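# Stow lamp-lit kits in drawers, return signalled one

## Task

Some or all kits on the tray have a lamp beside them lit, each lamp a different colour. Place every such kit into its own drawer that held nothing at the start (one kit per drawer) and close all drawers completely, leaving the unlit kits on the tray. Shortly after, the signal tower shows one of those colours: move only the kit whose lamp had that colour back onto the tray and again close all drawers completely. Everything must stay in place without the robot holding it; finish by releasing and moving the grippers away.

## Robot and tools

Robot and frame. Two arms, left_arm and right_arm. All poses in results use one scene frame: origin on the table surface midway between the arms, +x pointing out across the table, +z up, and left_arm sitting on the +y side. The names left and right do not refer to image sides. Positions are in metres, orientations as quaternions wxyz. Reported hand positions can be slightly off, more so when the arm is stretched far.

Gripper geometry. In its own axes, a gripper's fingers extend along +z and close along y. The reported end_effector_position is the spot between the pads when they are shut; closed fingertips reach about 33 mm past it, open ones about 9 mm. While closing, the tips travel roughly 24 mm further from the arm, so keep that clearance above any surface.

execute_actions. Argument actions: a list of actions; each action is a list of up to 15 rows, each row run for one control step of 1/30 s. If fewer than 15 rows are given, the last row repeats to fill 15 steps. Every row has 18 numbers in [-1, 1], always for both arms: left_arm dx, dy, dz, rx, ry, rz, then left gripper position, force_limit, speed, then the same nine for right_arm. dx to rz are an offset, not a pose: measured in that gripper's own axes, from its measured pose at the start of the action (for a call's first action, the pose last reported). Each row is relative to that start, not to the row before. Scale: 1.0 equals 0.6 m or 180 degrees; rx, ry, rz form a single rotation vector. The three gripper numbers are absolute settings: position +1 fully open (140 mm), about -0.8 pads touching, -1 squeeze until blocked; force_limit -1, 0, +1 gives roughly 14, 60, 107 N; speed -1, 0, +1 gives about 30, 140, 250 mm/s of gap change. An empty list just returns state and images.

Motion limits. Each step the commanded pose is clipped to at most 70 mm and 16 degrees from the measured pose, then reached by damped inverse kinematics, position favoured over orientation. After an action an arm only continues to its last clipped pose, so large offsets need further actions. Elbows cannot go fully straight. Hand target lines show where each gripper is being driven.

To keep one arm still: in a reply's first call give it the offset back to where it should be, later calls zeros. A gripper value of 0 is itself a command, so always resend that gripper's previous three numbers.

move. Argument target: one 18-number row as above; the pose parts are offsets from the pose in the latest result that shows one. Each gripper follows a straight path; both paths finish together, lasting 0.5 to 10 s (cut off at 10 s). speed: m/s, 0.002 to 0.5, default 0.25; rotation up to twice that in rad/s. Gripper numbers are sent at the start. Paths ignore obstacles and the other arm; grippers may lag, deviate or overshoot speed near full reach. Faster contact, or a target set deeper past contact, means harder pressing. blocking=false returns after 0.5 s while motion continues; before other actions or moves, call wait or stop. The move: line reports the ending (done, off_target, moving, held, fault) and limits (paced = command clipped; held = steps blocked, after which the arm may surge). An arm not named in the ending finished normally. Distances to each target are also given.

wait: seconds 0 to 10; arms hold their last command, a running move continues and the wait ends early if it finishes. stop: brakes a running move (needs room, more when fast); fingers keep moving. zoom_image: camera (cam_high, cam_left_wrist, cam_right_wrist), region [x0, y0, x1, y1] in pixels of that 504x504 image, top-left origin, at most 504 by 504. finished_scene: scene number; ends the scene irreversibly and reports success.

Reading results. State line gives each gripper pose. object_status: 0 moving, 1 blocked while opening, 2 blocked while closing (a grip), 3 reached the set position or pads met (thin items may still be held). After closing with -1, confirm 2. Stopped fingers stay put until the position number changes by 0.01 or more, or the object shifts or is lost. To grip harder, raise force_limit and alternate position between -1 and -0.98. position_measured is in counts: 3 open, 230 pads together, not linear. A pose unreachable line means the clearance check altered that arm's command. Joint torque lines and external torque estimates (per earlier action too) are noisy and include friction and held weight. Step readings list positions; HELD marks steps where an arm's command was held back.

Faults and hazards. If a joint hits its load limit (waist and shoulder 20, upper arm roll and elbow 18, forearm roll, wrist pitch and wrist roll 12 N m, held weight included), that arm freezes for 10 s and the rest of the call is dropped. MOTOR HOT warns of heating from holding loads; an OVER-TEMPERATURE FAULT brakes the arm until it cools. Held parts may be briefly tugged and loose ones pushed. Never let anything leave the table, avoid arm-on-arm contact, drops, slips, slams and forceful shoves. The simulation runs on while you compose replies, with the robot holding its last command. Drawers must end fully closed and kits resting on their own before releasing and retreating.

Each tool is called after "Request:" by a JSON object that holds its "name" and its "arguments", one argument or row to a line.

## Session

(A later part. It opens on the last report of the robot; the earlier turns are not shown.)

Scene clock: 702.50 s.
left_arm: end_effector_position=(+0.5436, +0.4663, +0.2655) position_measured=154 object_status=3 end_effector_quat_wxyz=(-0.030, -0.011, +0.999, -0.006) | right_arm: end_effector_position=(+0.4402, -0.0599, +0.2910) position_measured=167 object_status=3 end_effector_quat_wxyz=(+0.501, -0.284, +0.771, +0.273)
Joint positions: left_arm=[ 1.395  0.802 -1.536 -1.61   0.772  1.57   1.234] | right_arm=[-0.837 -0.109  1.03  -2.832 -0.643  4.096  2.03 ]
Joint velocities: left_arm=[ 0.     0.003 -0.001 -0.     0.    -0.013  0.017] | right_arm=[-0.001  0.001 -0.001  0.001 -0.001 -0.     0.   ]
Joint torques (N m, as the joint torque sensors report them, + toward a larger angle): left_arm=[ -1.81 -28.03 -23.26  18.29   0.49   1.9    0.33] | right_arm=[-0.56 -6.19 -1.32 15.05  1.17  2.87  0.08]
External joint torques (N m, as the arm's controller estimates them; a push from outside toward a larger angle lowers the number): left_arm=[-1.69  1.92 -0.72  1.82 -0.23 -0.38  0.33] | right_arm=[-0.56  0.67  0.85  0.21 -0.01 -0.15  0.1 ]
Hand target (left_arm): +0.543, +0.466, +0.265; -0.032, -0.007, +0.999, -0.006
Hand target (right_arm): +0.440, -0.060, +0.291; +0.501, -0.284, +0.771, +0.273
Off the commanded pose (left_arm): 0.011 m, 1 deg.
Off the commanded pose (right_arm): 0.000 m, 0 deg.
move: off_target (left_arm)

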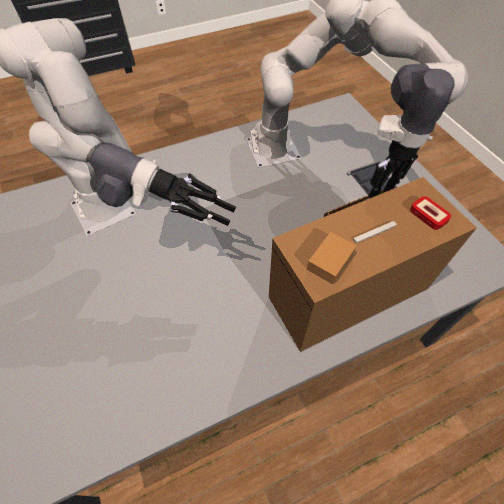

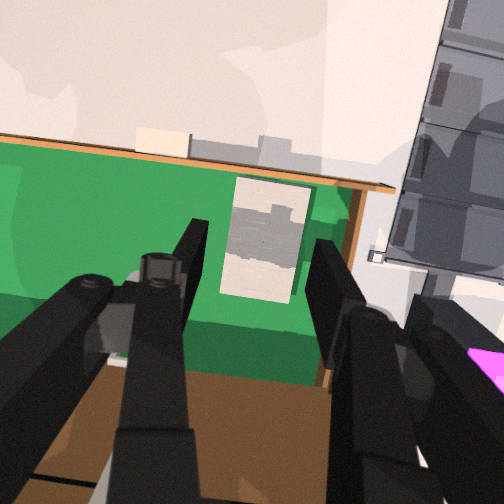

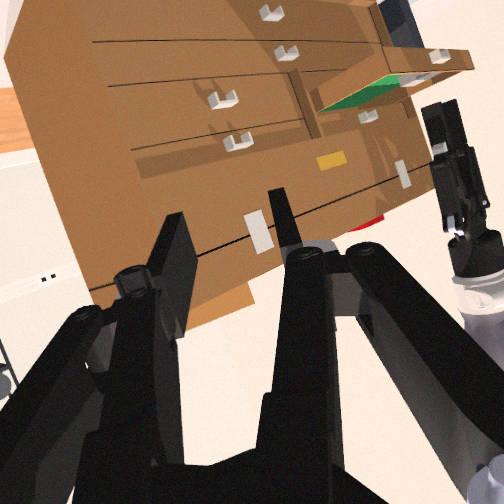

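Request:
{"name": "move", "arguments": {
  "target": [-0.004,0.004,0.072,0,-0.019,0,-0.2,0,0,0,0,0,0,0,0,-0.3,0,-0.3],
  "speed": 0.04
}}

Request:
{"name": "move", "arguments": {
  "target": [0,0,0,0,0,0,-1,0,-0.3,0,0,0,0,0,0,-0.3,0,-0.3]
}}

Scene clock: 705.67 s.
left_arm: end_effector_position=(+0.5435, +0.4658, +0.2238) position_measured=154 object_status=3 end_effector_quat_wxyz=(-0.001, -0.008, +1.000, -0.007) | right_arm: end_effector_position=(+0.4402, -0.0599, +0.2910) position_measured=167 object_status=3 end_effector_quat_wxyz=(+0.501, -0.284, +0.771, +0.273)
Joint positions: left_arm=[ 1.485  0.815 -1.542 -1.774  0.815  1.734  1.208] | right_arm=[-0.837 -0.109  1.03  -2.832 -0.643  4.096  2.03 ]
Joint velocities: left_arm=[ 0.     0.    -0.001 -0.001  0.001  0.013 -0.006] | right_arm=[ 0.002 -0.001  0.001 -0.    -0.001  0.001  0.001]
Joint torques (N m, as the joint torque sensors report them, + toward a larger angle): left_arm=[  2.29 -27.94 -23.51  14.89   1.54   2.88  -0.1 ] | right_arm=[-0.63 -6.39 -1.32 15.27  1.17  2.9   0.09]
External joint torques (N m, as the arm's controller estimates them; a push from outside toward a larger angle lowers the number): left_arm=[ 2.23 -0.61 -0.19 -1.93  0.77  0.44 -0.1 ] | right_arm=[-0.68  0.48  0.8   0.43  0.   -0.12  0.11]
Hand target (left_arm): +0.544, +0.468, +0.223; +0.001, -0.011, +1.000, -0.005
Hand target (right_arm): +0.440, -0.060, +0.291; +0.501, -0.284, +0.771, +0.273
Off the commanded pose (left_arm): 0.003 m, 0 deg.
Off the commanded pose (right_arm): 0.000 m, 0 deg.
move: done

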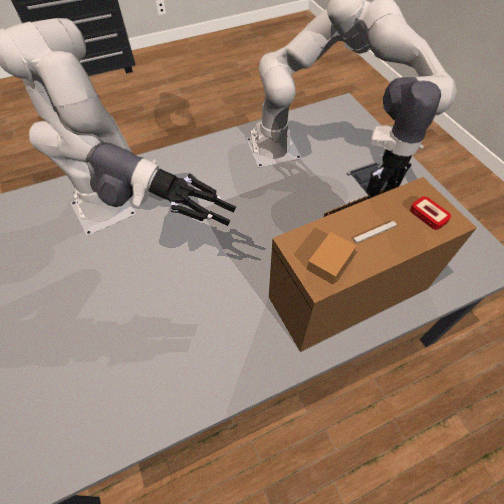

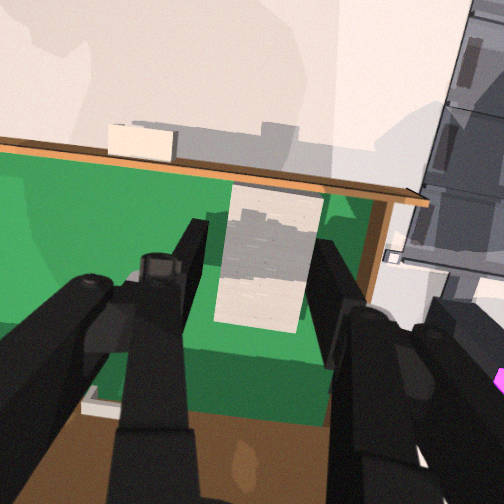

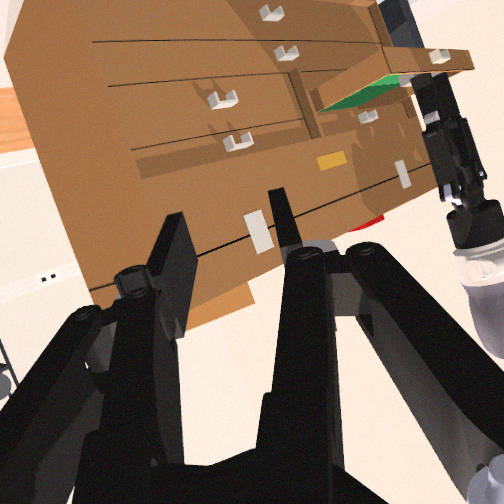

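Scene clock: 706.17 s.
left_arm: end_effector_position=(+0.5436, +0.4657, +0.2241) position_measured=176 object_status=2 end_effector_quat_wxyz=(-0.001, -0.008, +1.000, -0.007) | right_arm: end_effector_position=(+0.4402, -0.0599, +0.2910) position_measured=167 object_status=3 end_effector_quat_wxyz=(+0.501, -0.284, +0.771, +0.273)
Joint positions: left_arm=[ 1.485  0.815 -1.542 -1.773  0.815  1.734  1.208] | right_arm=[-0.837 -0.109  1.03  -2.832 -0.643  4.096  2.03 ]
Joint velocities: left_arm=[ 0.    -0.002 -0.     0.001 -0.     0.     0.001] | right_arm=[-0.     0.     0.    -0.     0.001 -0.    -0.001]
Joint torques (N m, as the joint torque sensors report them, + toward a larger angle): left_arm=[  0.65 -26.88 -23.82  16.81   0.64   2.37   0.  ] | right_arm=[-0.68 -6.17 -1.36 15.    1.16  2.9   0.08]
External joint torques (N m, as the arm's controller estimates them; a push from outside toward a larger angle lowers the number): left_arm=[ 0.76  0.58 -0.34  0.03 -0.13 -0.08  0.  ] | right_arm=[-0.67  0.72  0.83  0.16 -0.03 -0.12  0.1 ]
Hand target (left_arm): +0.543, +0.466, +0.224; -0.001, -0.008, +1.000, -0.007
Hand target (right_arm): +0.440, -0.060, +0.291; +0.501, -0.284, +0.771, +0.273
Off the commanded pose (left_arm): 0.000 m, 0 deg.
Off the commanded pose (right_arm): 0.000 m, 0 deg.
move: done

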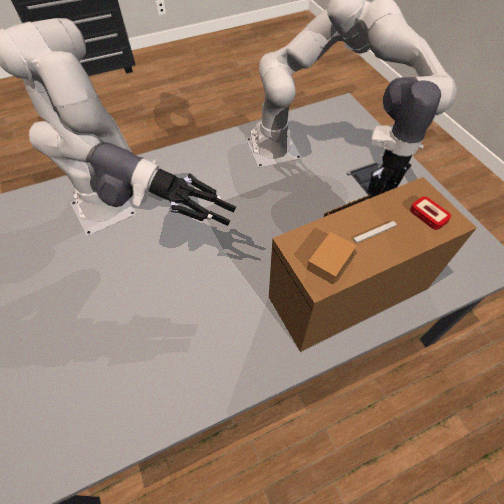

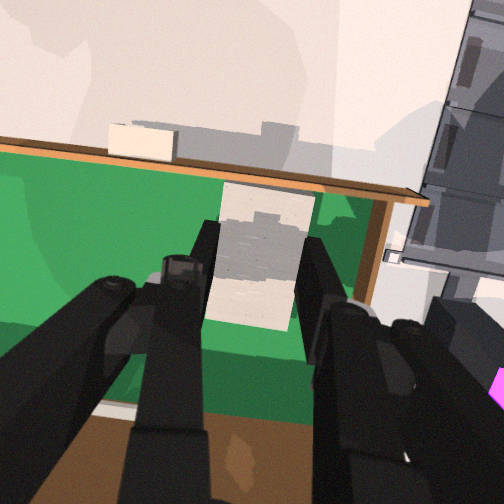

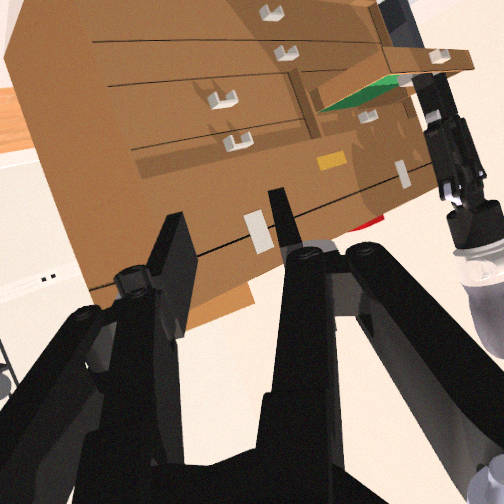

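Request:
{"name": "move", "arguments": {
  "target": [0.01,0,-0.11,0,0,0,-1,0,-0.3,0,0,0,0,0,0,-0.3,0,-0.3],
  "speed": 0.08
}}

Request:
{"name": "move", "arguments": {
  "target": [0.2,0.1,-0.01,0,0,0,-1,0,-0.3,0,0,0,0,0,0,-0.3,0,-0.3]
}}

Request:
{"name": "move", "arguments": {
  "target": [0.255,0.258,0.27,0,0,-0.49,-1,0,-0.3,0,0,0,0,0,0,-0.3,0,-0.3]
}}

Scene clock: 710.03 s.
left_arm: end_effector_position=(+0.5382, +0.4670, +0.2887) position_measured=176 object_status=2 end_effector_quat_wxyz=(+0.000, -0.010, +1.000, -0.005) | right_arm: end_effector_position=(+0.4402, -0.0599, +0.2910) position_measured=167 object_status=3 end_effector_quat_wxyz=(+0.501, -0.284, +0.771, +0.273)
Joint positions: left_arm=[ 1.499  0.774 -1.625 -1.676  0.763  1.612  1.234] | right_arm=[-0.837 -0.109  1.03  -2.832 -0.643  4.096  2.03 ]
Joint velocities: left_arm=[-0.001  0.    -0.004  0.002  0.    -0.014  0.004] | right_arm=[-0.001 -0.    -0.001 -0.002  0.     0.    -0.   ]
Joint torques (N m, as the joint torque sensors report them, + toward a larger angle): left_arm=[  1.78 -25.3  -25.16  18.52  -0.16   1.97   0.31] | right_arm=[-0.53 -6.08 -1.25 15.15  1.2   2.87  0.08]
External joint torques (N m, as the arm's controller estimates them; a push from outside toward a larger angle lowers the number): left_arm=[ 1.79  0.79 -2.93  1.41 -0.95 -0.48  0.31] | right_arm=[-0.5   0.78  0.94  0.35  0.02 -0.15  0.1 ]
Hand target (left_arm): +0.537, +0.467, +0.290; -0.001, -0.008, +1.000, -0.007
Hand target (right_arm): +0.440, -0.060, +0.291; +0.501, -0.284, +0.771, +0.273
Off the commanded pose (left_arm): 0.002 m, 0 deg.
Off the commanded pose (right_arm): 0.000 m, 0 deg.
move: done

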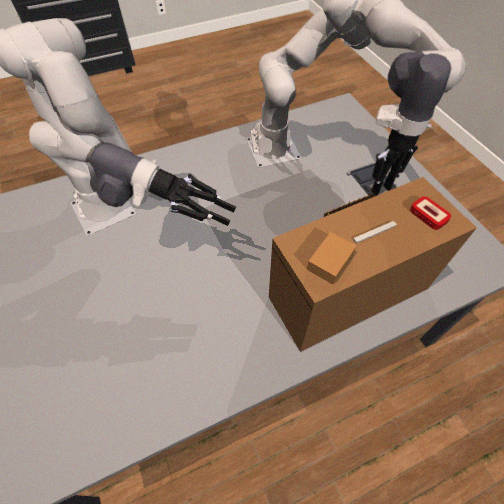

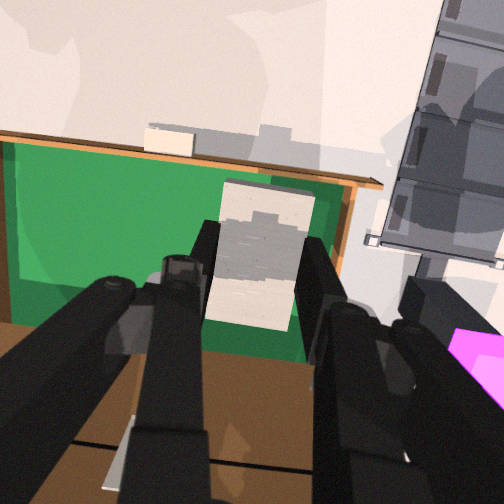

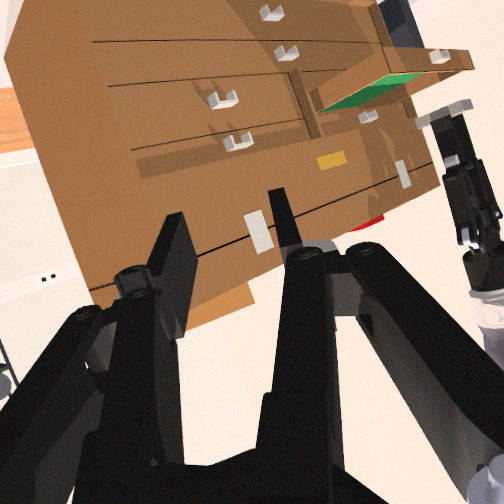

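Scene clock: 711.13 s.
left_arm: end_effector_position=(+0.4188, +0.5264, +0.2970) position_measured=176 object_status=2 end_effector_quat_wxyz=(+0.003, -0.014, +1.000, -0.005) | right_arm: end_effector_position=(+0.4402, -0.0599, +0.2910) position_measured=167 object_status=3 end_effector_quat_wxyz=(+0.501, -0.284, +0.771, +0.273)
Joint positions: left_arm=[ 2.025  0.881 -1.975 -2.025  0.78   1.586  1.264] | right_arm=[-0.837 -0.109  1.03  -2.832 -0.643  4.096  2.03 ]
Joint velocities: left_arm=[ 0.005  0.    -0.001 -0.003  0.    -0.001  0.014] | right_arm=[-0.    -0.001 -0.     0.    -0.    -0.001 -0.002]
Joint torques (N m, as the joint torque sensors report them, + toward a larger angle): left_arm=[  2.37 -14.63 -24.84  16.31   1.75   1.94   0.2 ] | right_arm=[-0.45 -6.36 -1.32 15.08  1.17  2.89  0.08]
External joint torques (N m, as the arm's controller estimates them; a push from outside toward a larger angle lowers the number): left_arm=[ 2.19  0.8  -2.35 -0.46  0.95 -0.5   0.2 ] | right_arm=[-0.42  0.51  0.88  0.18 -0.03 -0.14  0.1 ]
Hand target (left_arm): +0.418, +0.528, +0.297; +0.003, -0.011, +1.000, -0.003
Hand target (right_arm): +0.440, -0.060, +0.291; +0.501, -0.284, +0.771, +0.273
Off the commanded pose (left_arm): 0.004 m, 1 deg.
Off the commanded pose (right_arm): 0.000 m, 0 deg.
move: off_target (left_arm)

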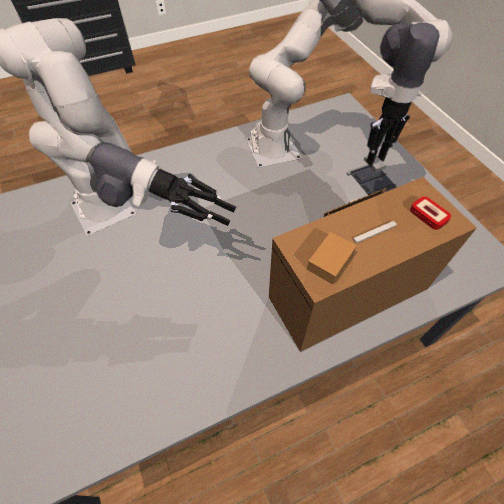

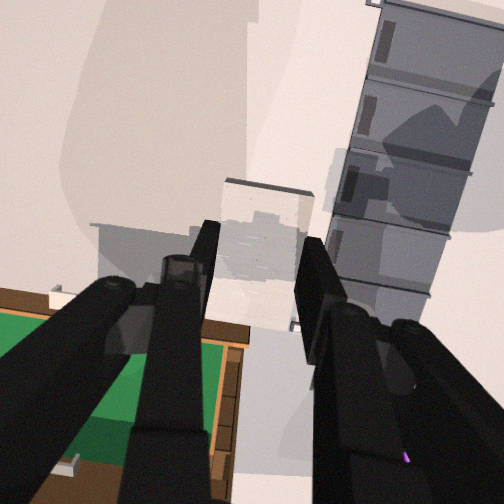

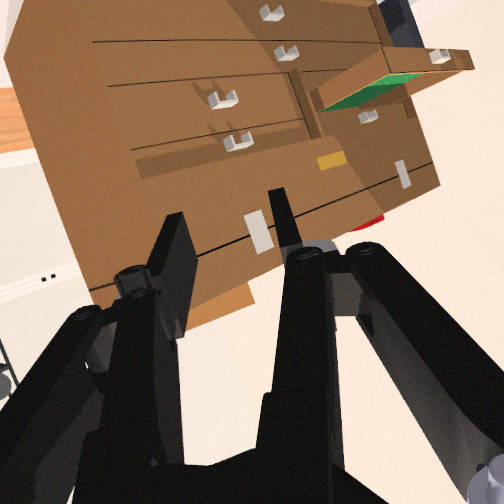

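Scene clock: 715.03 s.
left_arm: end_effector_position=(+0.2632, +0.6748, +0.1337) position_measured=176 object_status=2 end_effector_quat_wxyz=(+0.003, +0.697, -0.717, -0.001) | right_arm: end_effector_position=(+0.4402, -0.0599, +0.2910) position_measured=167 object_status=3 end_effector_quat_wxyz=(+0.501, -0.284, +0.771, +0.273)
Joint positions: left_arm=[ 2.75   0.607 -1.88  -2.477  0.699  2.134  0.277] | right_arm=[-0.837 -0.109  1.03  -2.832 -0.643  4.096  2.03 ]
Joint velocities: left_arm=[ 0.     0.004  0.001 -0.     0.005  0.002 -0.033] | right_arm=[ 0.     0.     0.    -0.001  0.     0.    -0.002]
Joint torques (N m, as the joint torque sensors report them, + toward a larger angle): left_arm=[  1.94  -3.83 -16.59  17.87   1.63   2.84  -0.06] | right_arm=[-0.41 -6.38 -1.49 15.01  1.14  2.92  0.08]
External joint torques (N m, as the arm's controller estimates them; a push from outside toward a larger angle lowers the number): left_arm=[ 1.85  1.02 -1.58 -1.11  0.96  0.38 -0.06] | right_arm=[-0.4   0.48  0.7   0.19 -0.03 -0.1   0.1 ]
Hand target (left_arm): +0.263, +0.676, +0.133; +0.001, +0.701, -0.713, -0.000
Hand target (right_arm): +0.440, -0.060, +0.291; +0.501, -0.284, +0.771, +0.273
Off the commanded pose (left_arm): 0.001 m, 2 deg.
Off the commanded pose (right_arm): 0.000 m, 0 deg.
joint sent to its limit (left arm) — the command would take joint 1 (waist) past its upper limit, so that joint was sent only as far as its limit.
move: done

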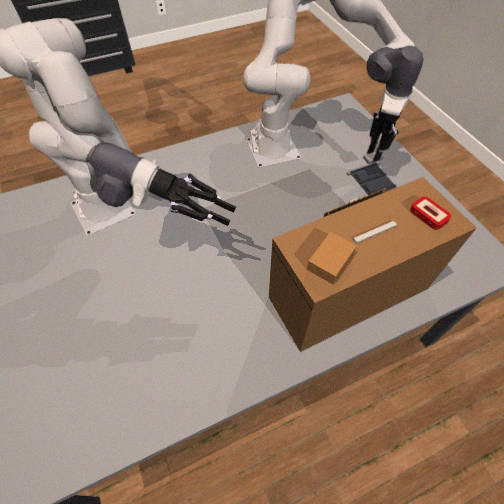

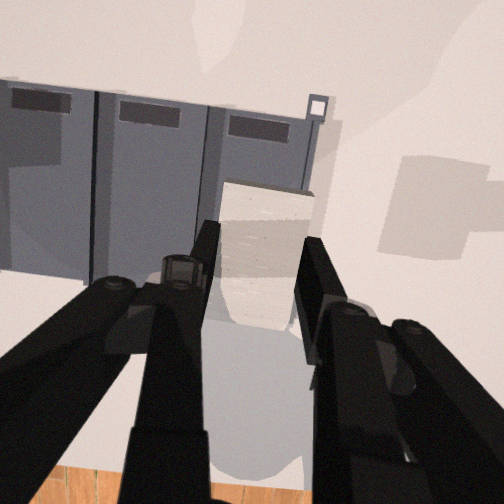

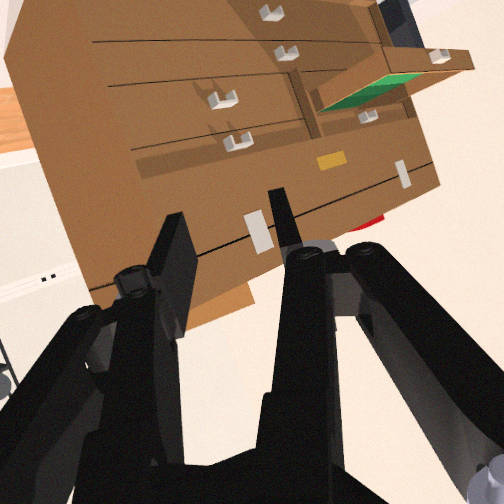

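Request:
{"name": "move", "arguments": {
  "target": [-0.008,0,0.095,0,0,0,-1,0,-0.3,0,0,0,0,0,0,-0.3,0,-0.3],
  "speed": 0.08
}}

Scene clock: 717.57 s.
left_arm: end_effector_position=(+0.2623, +0.6767, +0.0752) position_measured=176 object_status=2 end_effector_quat_wxyz=(+0.007, +0.696, -0.718, +0.001) | right_arm: end_effector_position=(+0.4402, -0.0599, +0.2910) position_measured=167 object_status=3 end_effector_quat_wxyz=(+0.501, -0.284, +0.771, +0.273)
Joint positions: left_arm=[ 2.587  0.542 -1.646 -2.509  0.752  2.291  0.266] | right_arm=[-0.837 -0.109  1.03  -2.832 -0.643  4.096  2.03 ]
Joint velocities: left_arm=[-0.002 -0.006  0.002 -0.001 -0.     0.018  0.001] | right_arm=[ 0.    -0.    -0.     0.001  0.     0.     0.001]
Joint torques (N m, as the joint torque sensors report them, + toward a larger angle): left_arm=[ -1.36 -10.35 -14.21  16.82   1.45   2.88  -0.08] | right_arm=[-0.36 -6.44 -1.37 15.09  1.15  2.89  0.09]
External joint torques (N m, as the arm's controller estimates them; a push from outside toward a larger angle lowers the number): left_arm=[-1.36 -1.92 -0.11 -0.64  0.87  0.42 -0.08] | right_arm=[-0.36  0.47  0.81  0.18 -0.04 -0.14  0.11]
Hand target (left_arm): +0.264, +0.678, +0.075; +0.004, +0.696, -0.719, +0.000
Hand target (right_arm): +0.440, -0.060, +0.291; +0.501, -0.284, +0.771, +0.273
Off the commanded pose (left_arm): 0.003 m, 1 deg.
Off the commanded pose (right_arm): 0.000 m, 0 deg.
move: done

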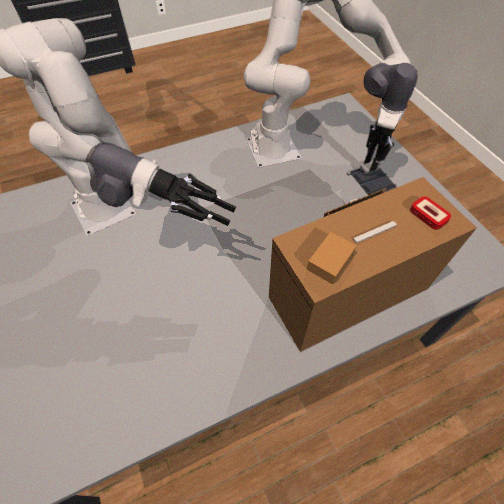

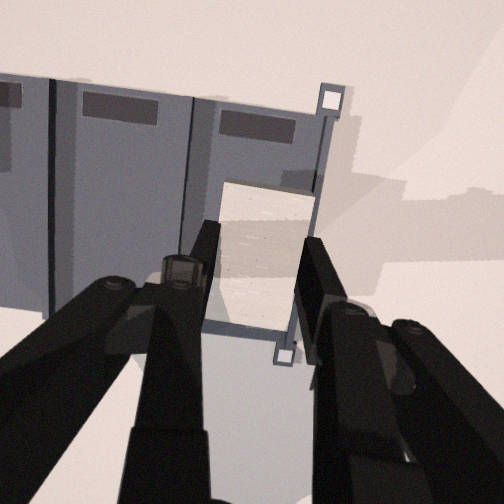

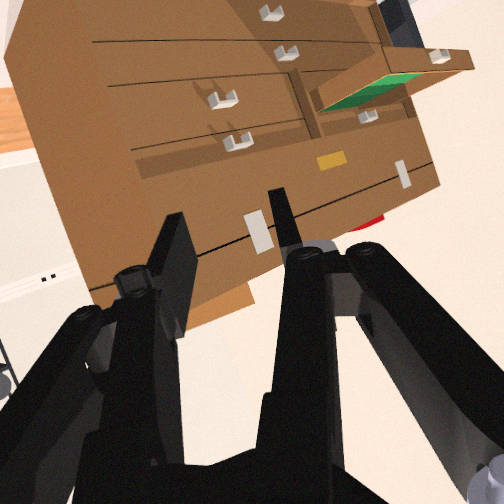

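Request:
{"name": "move", "arguments": {
  "target": [0.012,-0.014,0,0,0,0,-1,0,-0.3,0,0,0,0,0,0,-0.3,0,-0.3],
  "speed": 0.03
}}

Request:
{"name": "move", "arguments": {
  "target": [0,0,0.037,0,0,0,-1,0,-0.3,0,0,0,0,0,0,-0.3,0,-0.3],
  "speed": 0.025
}}

Scene clock: 719.67 s.
left_arm: end_effector_position=(+0.2697, +0.6692, +0.0751) position_measured=176 object_status=2 end_effector_quat_wxyz=(+0.007, +0.692, -0.722, -0.000) | right_arm: end_effector_position=(+0.4402, -0.0599, +0.2910) position_measured=167 object_status=3 end_effector_quat_wxyz=(+0.501, -0.284, +0.771, +0.273)
Joint positions: left_arm=[ 2.563  0.537 -1.645 -2.509  0.748  2.293  0.254] | right_arm=[-0.837 -0.109  1.03  -2.832 -0.643  4.096  2.03 ]
Joint velocities: left_arm=[-0.002 -0.001  0.001 -0.001  0.001  0.    -0.013] | right_arm=[-0.     0.001 -0.    -0.001  0.001  0.001 -0.001]
Joint torques (N m, as the joint torque sensors report them, + toward a larger angle): left_arm=[ -1.   -10.28 -13.53  18.08  -0.51   2.66  -0.08] | right_arm=[-0.57 -6.28 -1.25 15.    1.18  2.88  0.09]
External joint torques (N m, as the arm's controller estimates them; a push from outside toward a larger angle lowers the number): left_arm=[-1.05 -1.88  0.38  0.62 -1.1   0.22 -0.08] | right_arm=[-0.54  0.55  0.95  0.22  0.   -0.13  0.11]
Hand target (left_arm): +0.271, +0.669, +0.075; +0.007, +0.696, -0.718, +0.001
Hand target (right_arm): +0.440, -0.060, +0.291; +0.501, -0.284, +0.771, +0.273
Off the commanded pose (left_arm): 0.001 m, 1 deg.
Off the commanded pose (right_arm): 0.000 m, 0 deg.
move: done

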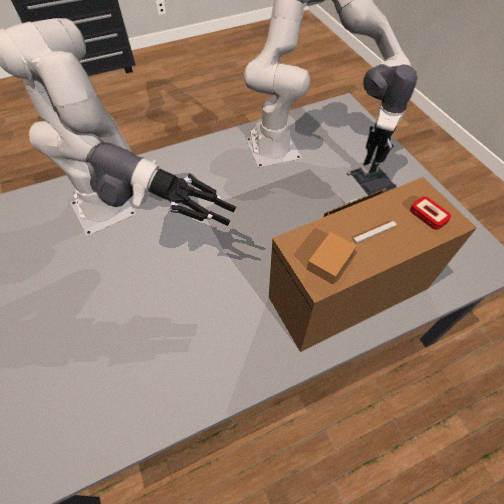

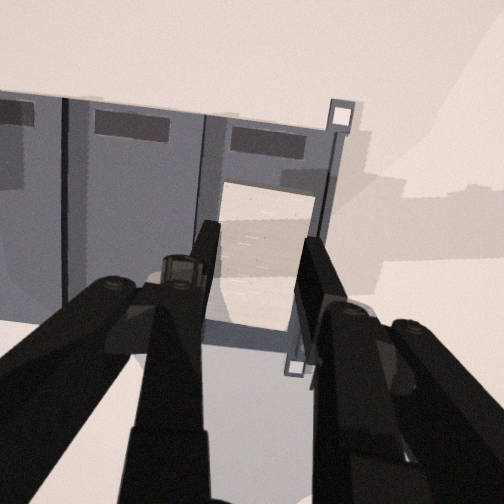

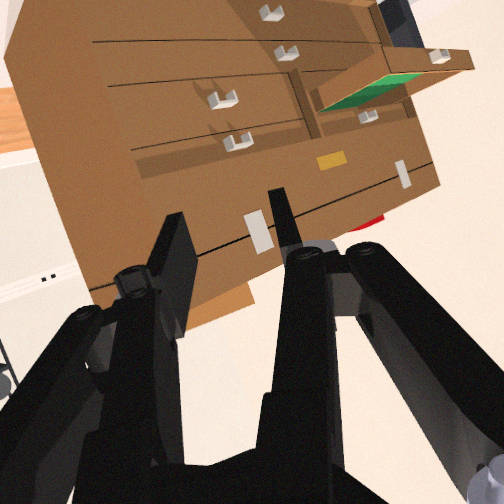

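Scene clock: 720.87 s.
left_arm: end_effector_position=(+0.2699, +0.6687, +0.0543) position_measured=176 object_status=2 end_effector_quat_wxyz=(+0.008, +0.691, -0.723, +0.000) | right_arm: end_effector_position=(+0.4402, -0.0599, +0.2910) position_measured=167 object_status=3 end_effector_quat_wxyz=(+0.501, -0.284, +0.771, +0.273)
Joint positions: left_arm=[ 2.478  0.517 -1.541 -2.515  0.767  2.35   0.248] | right_arm=[-0.837 -0.109  1.03  -2.832 -0.643  4.096  2.03 ]
Joint velocities: left_arm=[-0.006 -0.006  0.006 -0.001 -0.     0.014 -0.002] | right_arm=[ 0.001 -0.001  0.001  0.001  0.001  0.001  0.003]
Joint torques (N m, as the joint torque sensors report them, + toward a larger angle): left_arm=[ -1.83 -10.9  -10.25  13.95   1.47   3.1   -0.2 ] | right_arm=[-0.51 -6.49 -1.39 15.03  1.17  2.87  0.06]
External joint torques (N m, as the arm's controller estimates them; a push from outside toward a larger angle lowers the number): left_arm=[-1.84 -0.52  3.28 -2.91  0.92  0.65 -0.2 ] | right_arm=[-0.55  0.4   0.75  0.17 -0.01 -0.16  0.07]
Hand target (left_arm): +0.270, +0.668, +0.052; +0.008, +0.692, -0.722, +0.000
Hand target (right_arm): +0.440, -0.060, +0.291; +0.501, -0.284, +0.771, +0.273
Off the commanded pose (left_arm): 0.001 m, 0 deg.
Off the commanded pose (right_arm): 0.000 m, 0 deg.
move: done

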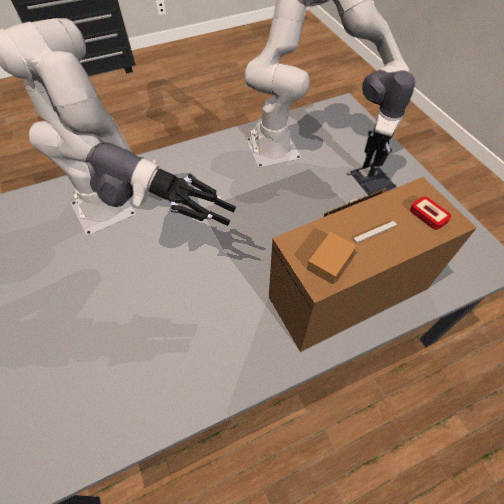

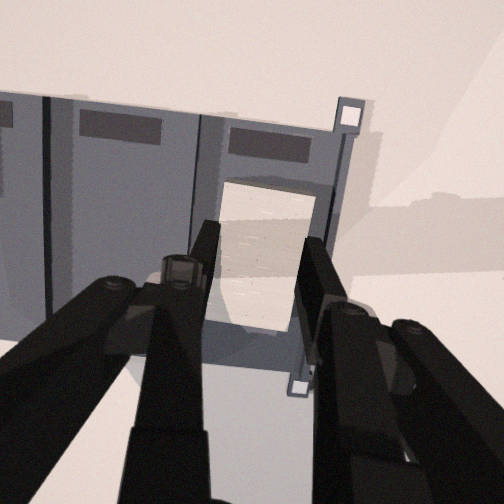

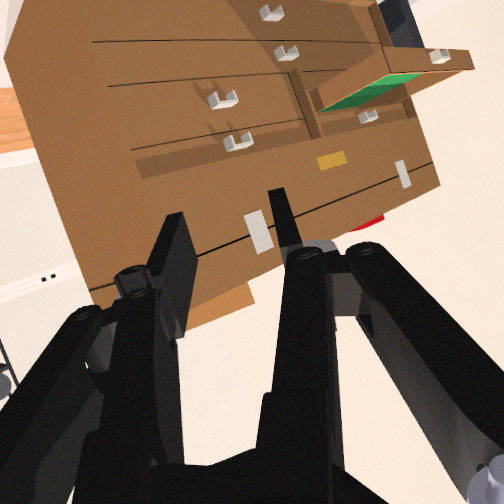

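Request:
{"name": "move", "arguments": {
  "target": [0,0,0,0,0,0,-0.25,0,-0.3,0,0,0,0,0,0,-0.3,0,-0.3]
}}

Request:
{"name": "move", "arguments": {
  "target": [0,0,-0.2,0,0,0,-0.25,0,-0.3,0,0,0,0,0,0,-0.3,0,-0.3],
  "speed": 0.12
}}

Request:
{"name": "move", "arguments": {
  "target": [0.418,-0.267,-0.16,0,0,0.49,-0.15,0,0,0,0,0,0,0,0,-0.3,0,-0.3]
}}

Request:
{"name": "move", "arguments": {
  "target": [-0.02,0,0.12,0,-0.38,0,-0.15,0,0,0,0,0,0,0,0,-0.3,0,-0.3]
}}

Scene clock: 724.27 s.
left_arm: end_effector_position=(+0.2707, +0.6690, +0.0544) position_measured=160 object_status=3 end_effector_quat_wxyz=(+0.007, +0.691, -0.723, +0.001) | right_arm: end_effector_position=(+0.4402, -0.0599, +0.2910) position_measured=167 object_status=3 end_effector_quat_wxyz=(+0.501, -0.284, +0.771, +0.273)
Joint positions: left_arm=[ 2.478  0.516 -1.54  -2.514  0.767  2.353  0.247] | right_arm=[-0.837 -0.109  1.03  -2.832 -0.643  4.096  2.03 ]
Joint velocities: left_arm=[ 0.001 -0.001 -0.001 -0.001 -0.     0.    -0.   ] | right_arm=[-0.001  0.001  0.001  0.    -0.001  0.    -0.001]
Joint torques (N m, as the joint torque sensors report them, + toward a larger angle): left_arm=[  0.67 -10.99 -13.85  16.44   0.24   2.08   0.17] | right_arm=[-0.61 -6.32 -1.45 15.16  1.17  2.88  0.09]
External joint torques (N m, as the arm's controller estimates them; a push from outside toward a larger angle lowers the number): left_arm=[ 0.74 -0.6  -0.34 -0.33 -0.32 -0.37  0.17] | right_arm=[-0.6   0.52  0.74  0.32 -0.01 -0.14  0.11]
Hand target (left_arm): +0.270, +0.669, +0.054; +0.008, +0.691, -0.723, +0.000
Hand target (right_arm): +0.440, -0.060, +0.291; +0.501, -0.284, +0.771, +0.273
Off the commanded pose (left_arm): 0.001 m, 0 deg.
Off the commanded pose (right_arm): 0.000 m, 0 deg.
move: done

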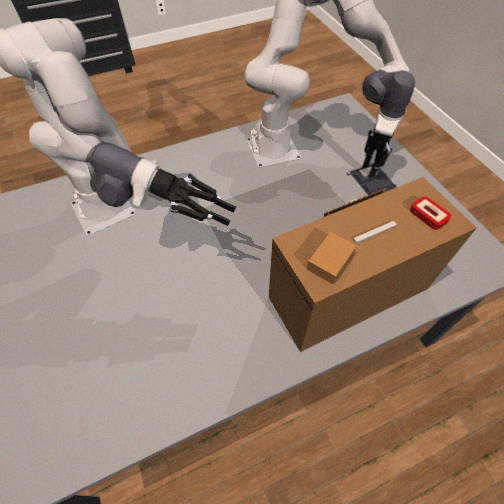

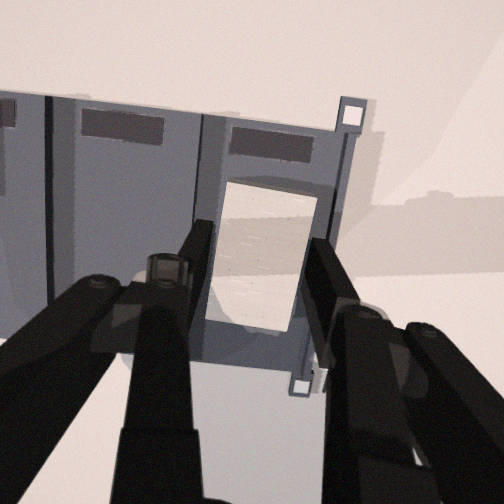

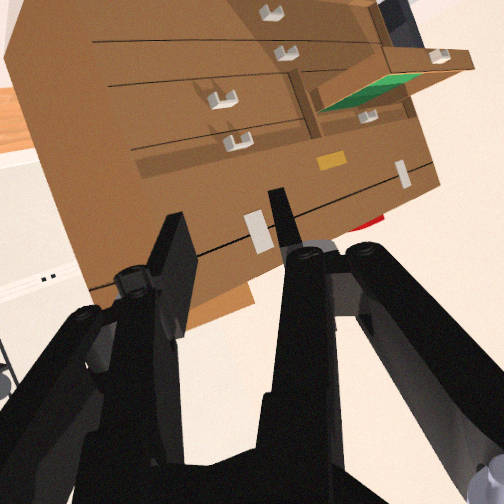

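Scene clock: 725.93 s.
left_arm: end_effector_position=(+0.2713, +0.6718, +0.1760) position_measured=160 object_status=3 end_effector_quat_wxyz=(+0.006, +0.692, -0.722, +0.002) | right_arm: end_effector_position=(+0.4402, -0.0599, +0.2910) position_measured=167 object_status=3 end_effector_quat_wxyz=(+0.501, -0.284, +0.771, +0.273)
Joint positions: left_arm=[ 2.75   0.675 -1.961 -2.409  0.681  1.998  0.271] | right_arm=[-0.837 -0.109  1.03  -2.832 -0.643  4.096  2.03 ]
Joint velocities: left_arm=[-0.001  0.001 -0.001 -0.001  0.003 -0.015 -0.003] | right_arm=[-0.     0.001  0.     0.     0.001 -0.    -0.003]
Joint torques (N m, as the joint torque sensors report them, + toward a larger angle): left_arm=[  2.25  -4.55 -18.12  19.81   1.65   1.88  -0.11] | right_arm=[-0.62 -6.48 -1.27 14.95  1.16  2.9   0.06]
External joint torques (N m, as the arm's controller estimates them; a push from outside toward a larger angle lowers the number): left_arm=[ 2.29  0.76 -1.53  0.48  0.95 -0.59 -0.11] | right_arm=[-0.66  0.37  0.87  0.08 -0.01 -0.13  0.08]
Hand target (left_arm): +0.270, +0.674, +0.177; +0.005, +0.694, -0.720, -0.000
Hand target (right_arm): +0.440, -0.060, +0.291; +0.501, -0.284, +0.771, +0.273
Off the commanded pose (left_arm): 0.002 m, 0 deg.
Off the commanded pose (right_arm): 0.000 m, 0 deg.
joint sent to its limit (left arm) — the command would take joint 1 (waist) past its upper limit, so that joint was sent only as far as its limit.
move: done

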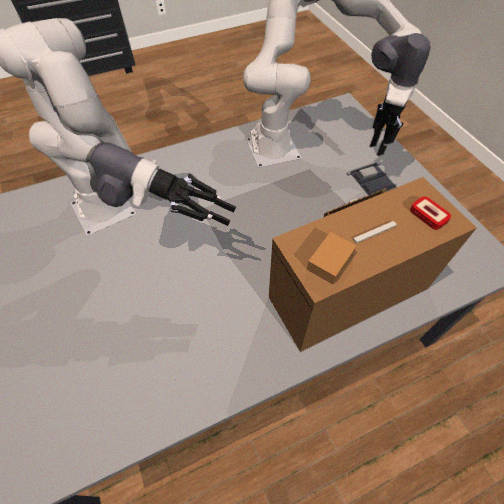

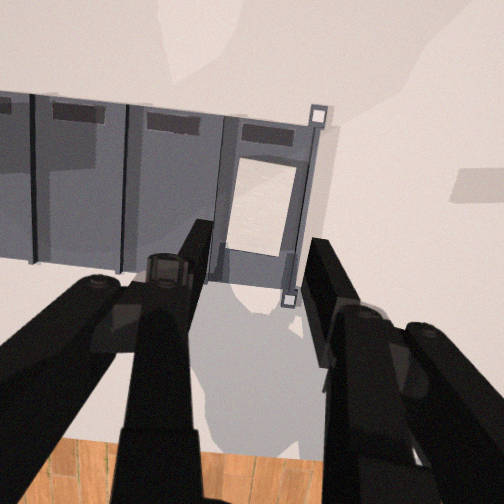

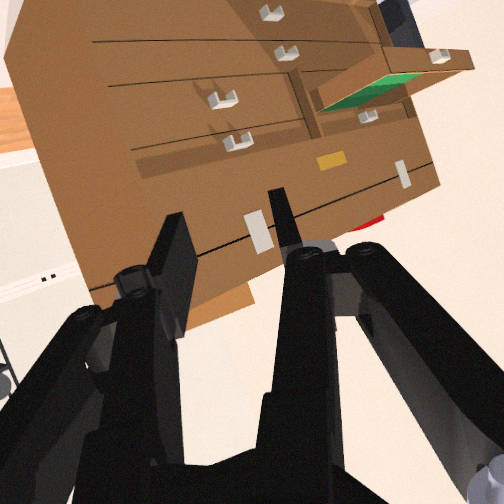

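Scene clock: 729.77 s.
left_arm: end_effector_position=(+0.4226, +0.4142, +0.2776) position_measured=148 object_status=3 end_effector_quat_wxyz=(+0.003, -0.005, +1.000, -0.013) | right_arm: end_effector_position=(+0.4402, -0.0599, +0.2910) position_measured=167 object_status=3 end_effector_quat_wxyz=(+0.501, -0.284, +0.771, +0.273)
Joint positions: left_arm=[ 1.892  0.887 -2.003 -2.131  0.763  1.649  1.057] | right_arm=[-0.837 -0.109  1.03  -2.832 -0.643  4.096  2.03 ]
Joint velocities: left_arm=[ 0.002 -0.     0.     0.001  0.001 -0.004  0.029] | right_arm=[-0.    -0.    -0.001  0.001  0.001 -0.     0.001]
Joint torques (N m, as the joint torque sensors report them, + toward a larger angle): left_arm=[ -1.38 -12.31 -22.04  17.95   1.67   2.     0.45] | right_arm=[-0.46 -6.31 -1.38 14.86  1.17  2.9   0.09]
External joint torques (N m, as the arm's controller estimates them; a push from outside toward a larger angle lowers the number): left_arm=[-1.47  1.05  0.03  0.8   0.91 -0.47  0.45] | right_arm=[-0.38  0.54  0.87 -0.06 -0.04 -0.12  0.11]
Hand target (left_arm): +0.423, +0.416, +0.277; +0.002, +0.001, +1.000, -0.011
Hand target (right_arm): +0.440, -0.060, +0.291; +0.501, -0.284, +0.771, +0.273
Off the commanded pose (left_arm): 0.004 m, 2 deg.
Off the commanded pose (right_arm): 0.000 m, 0 deg.
move: off_target (left_arm)

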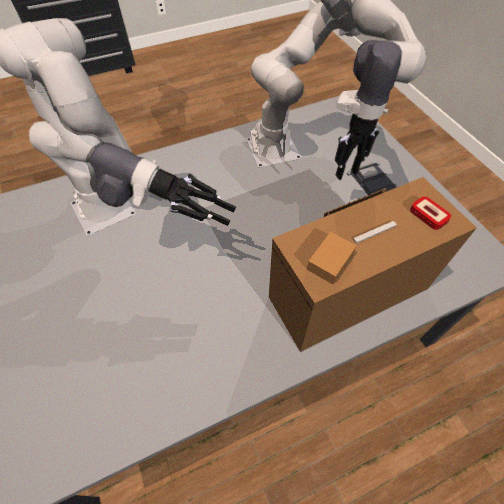

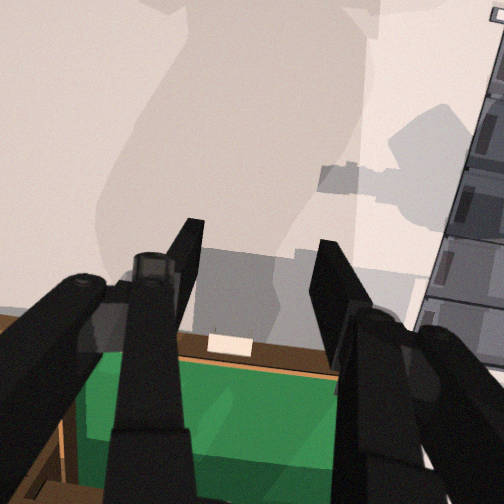

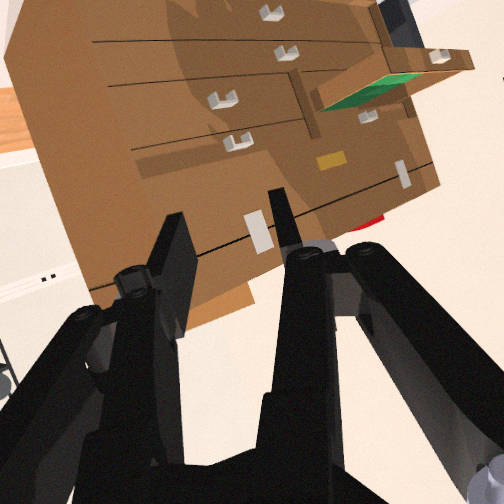

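Scene clock: 732.77 s.
left_arm: end_effector_position=(+0.4348, +0.4219, +0.1998) position_measured=148 object_status=3 end_effector_quat_wxyz=(+0.561, -0.016, +0.828, +0.000) | right_arm: end_effector_position=(+0.4402, -0.0599, +0.2910) position_measured=167 object_status=3 end_effector_quat_wxyz=(+0.501, -0.284, +0.771, +0.273)
Joint positions: left_arm=[ 2.583  1.624 -1.292 -3.006  2.78   2.45   0.516] | right_arm=[-0.837 -0.109  1.03  -2.832 -0.643  4.096  2.03 ]
Joint velocities: left_arm=[ 0.005  0.017  0.018 -0.002  0.031  0.    -0.002] | right_arm=[-0.     0.001 -0.    -0.001  0.001 -0.001  0.   ]
Joint torques (N m, as the joint torque sensors report them, + toward a larger angle): left_arm=[  2.77  -9.69 -15.81  -7.91   1.13   2.35  -0.18] | right_arm=[-0.44 -6.16 -1.58 15.11  1.16  2.88  0.09]
External joint torques (N m, as the arm's controller estimates them; a push from outside toward a larger angle lowers the number): left_arm=[ 2.78  1.07  0.51 -0.99  0.96  0.29 -0.15] | right_arm=[-0.38  0.69  0.65  0.3  -0.04 -0.13  0.11]
Hand target (left_arm): +0.434, +0.421, +0.201; +0.563, -0.017, +0.826, -0.001
Hand target (right_arm): +0.440, -0.060, +0.291; +0.501, -0.284, +0.771, +0.273
Off the commanded pose (left_arm): 0.011 m, 1 deg.
Off the commanded pose (right_arm): 0.000 m, 0 deg.
move: off_target (left_arm)

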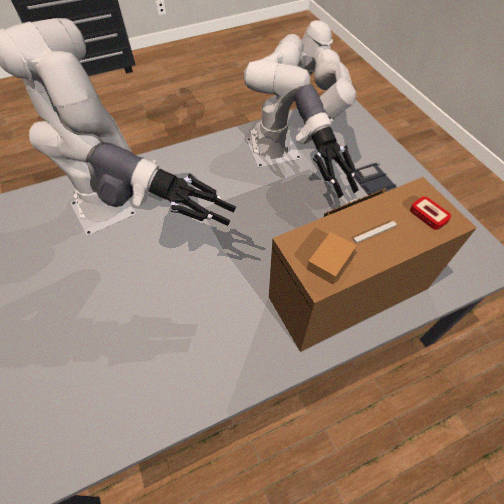

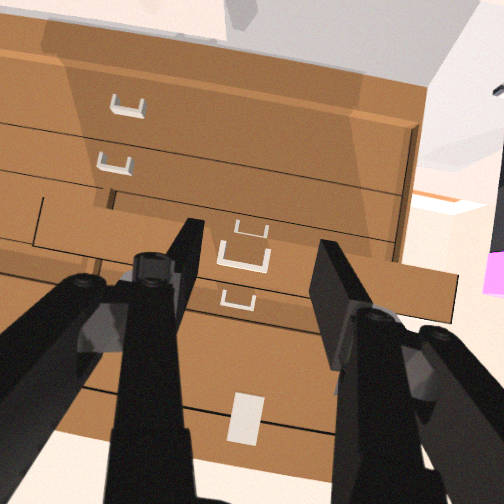

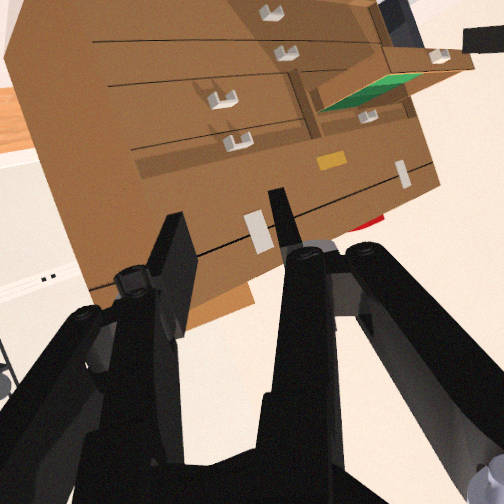

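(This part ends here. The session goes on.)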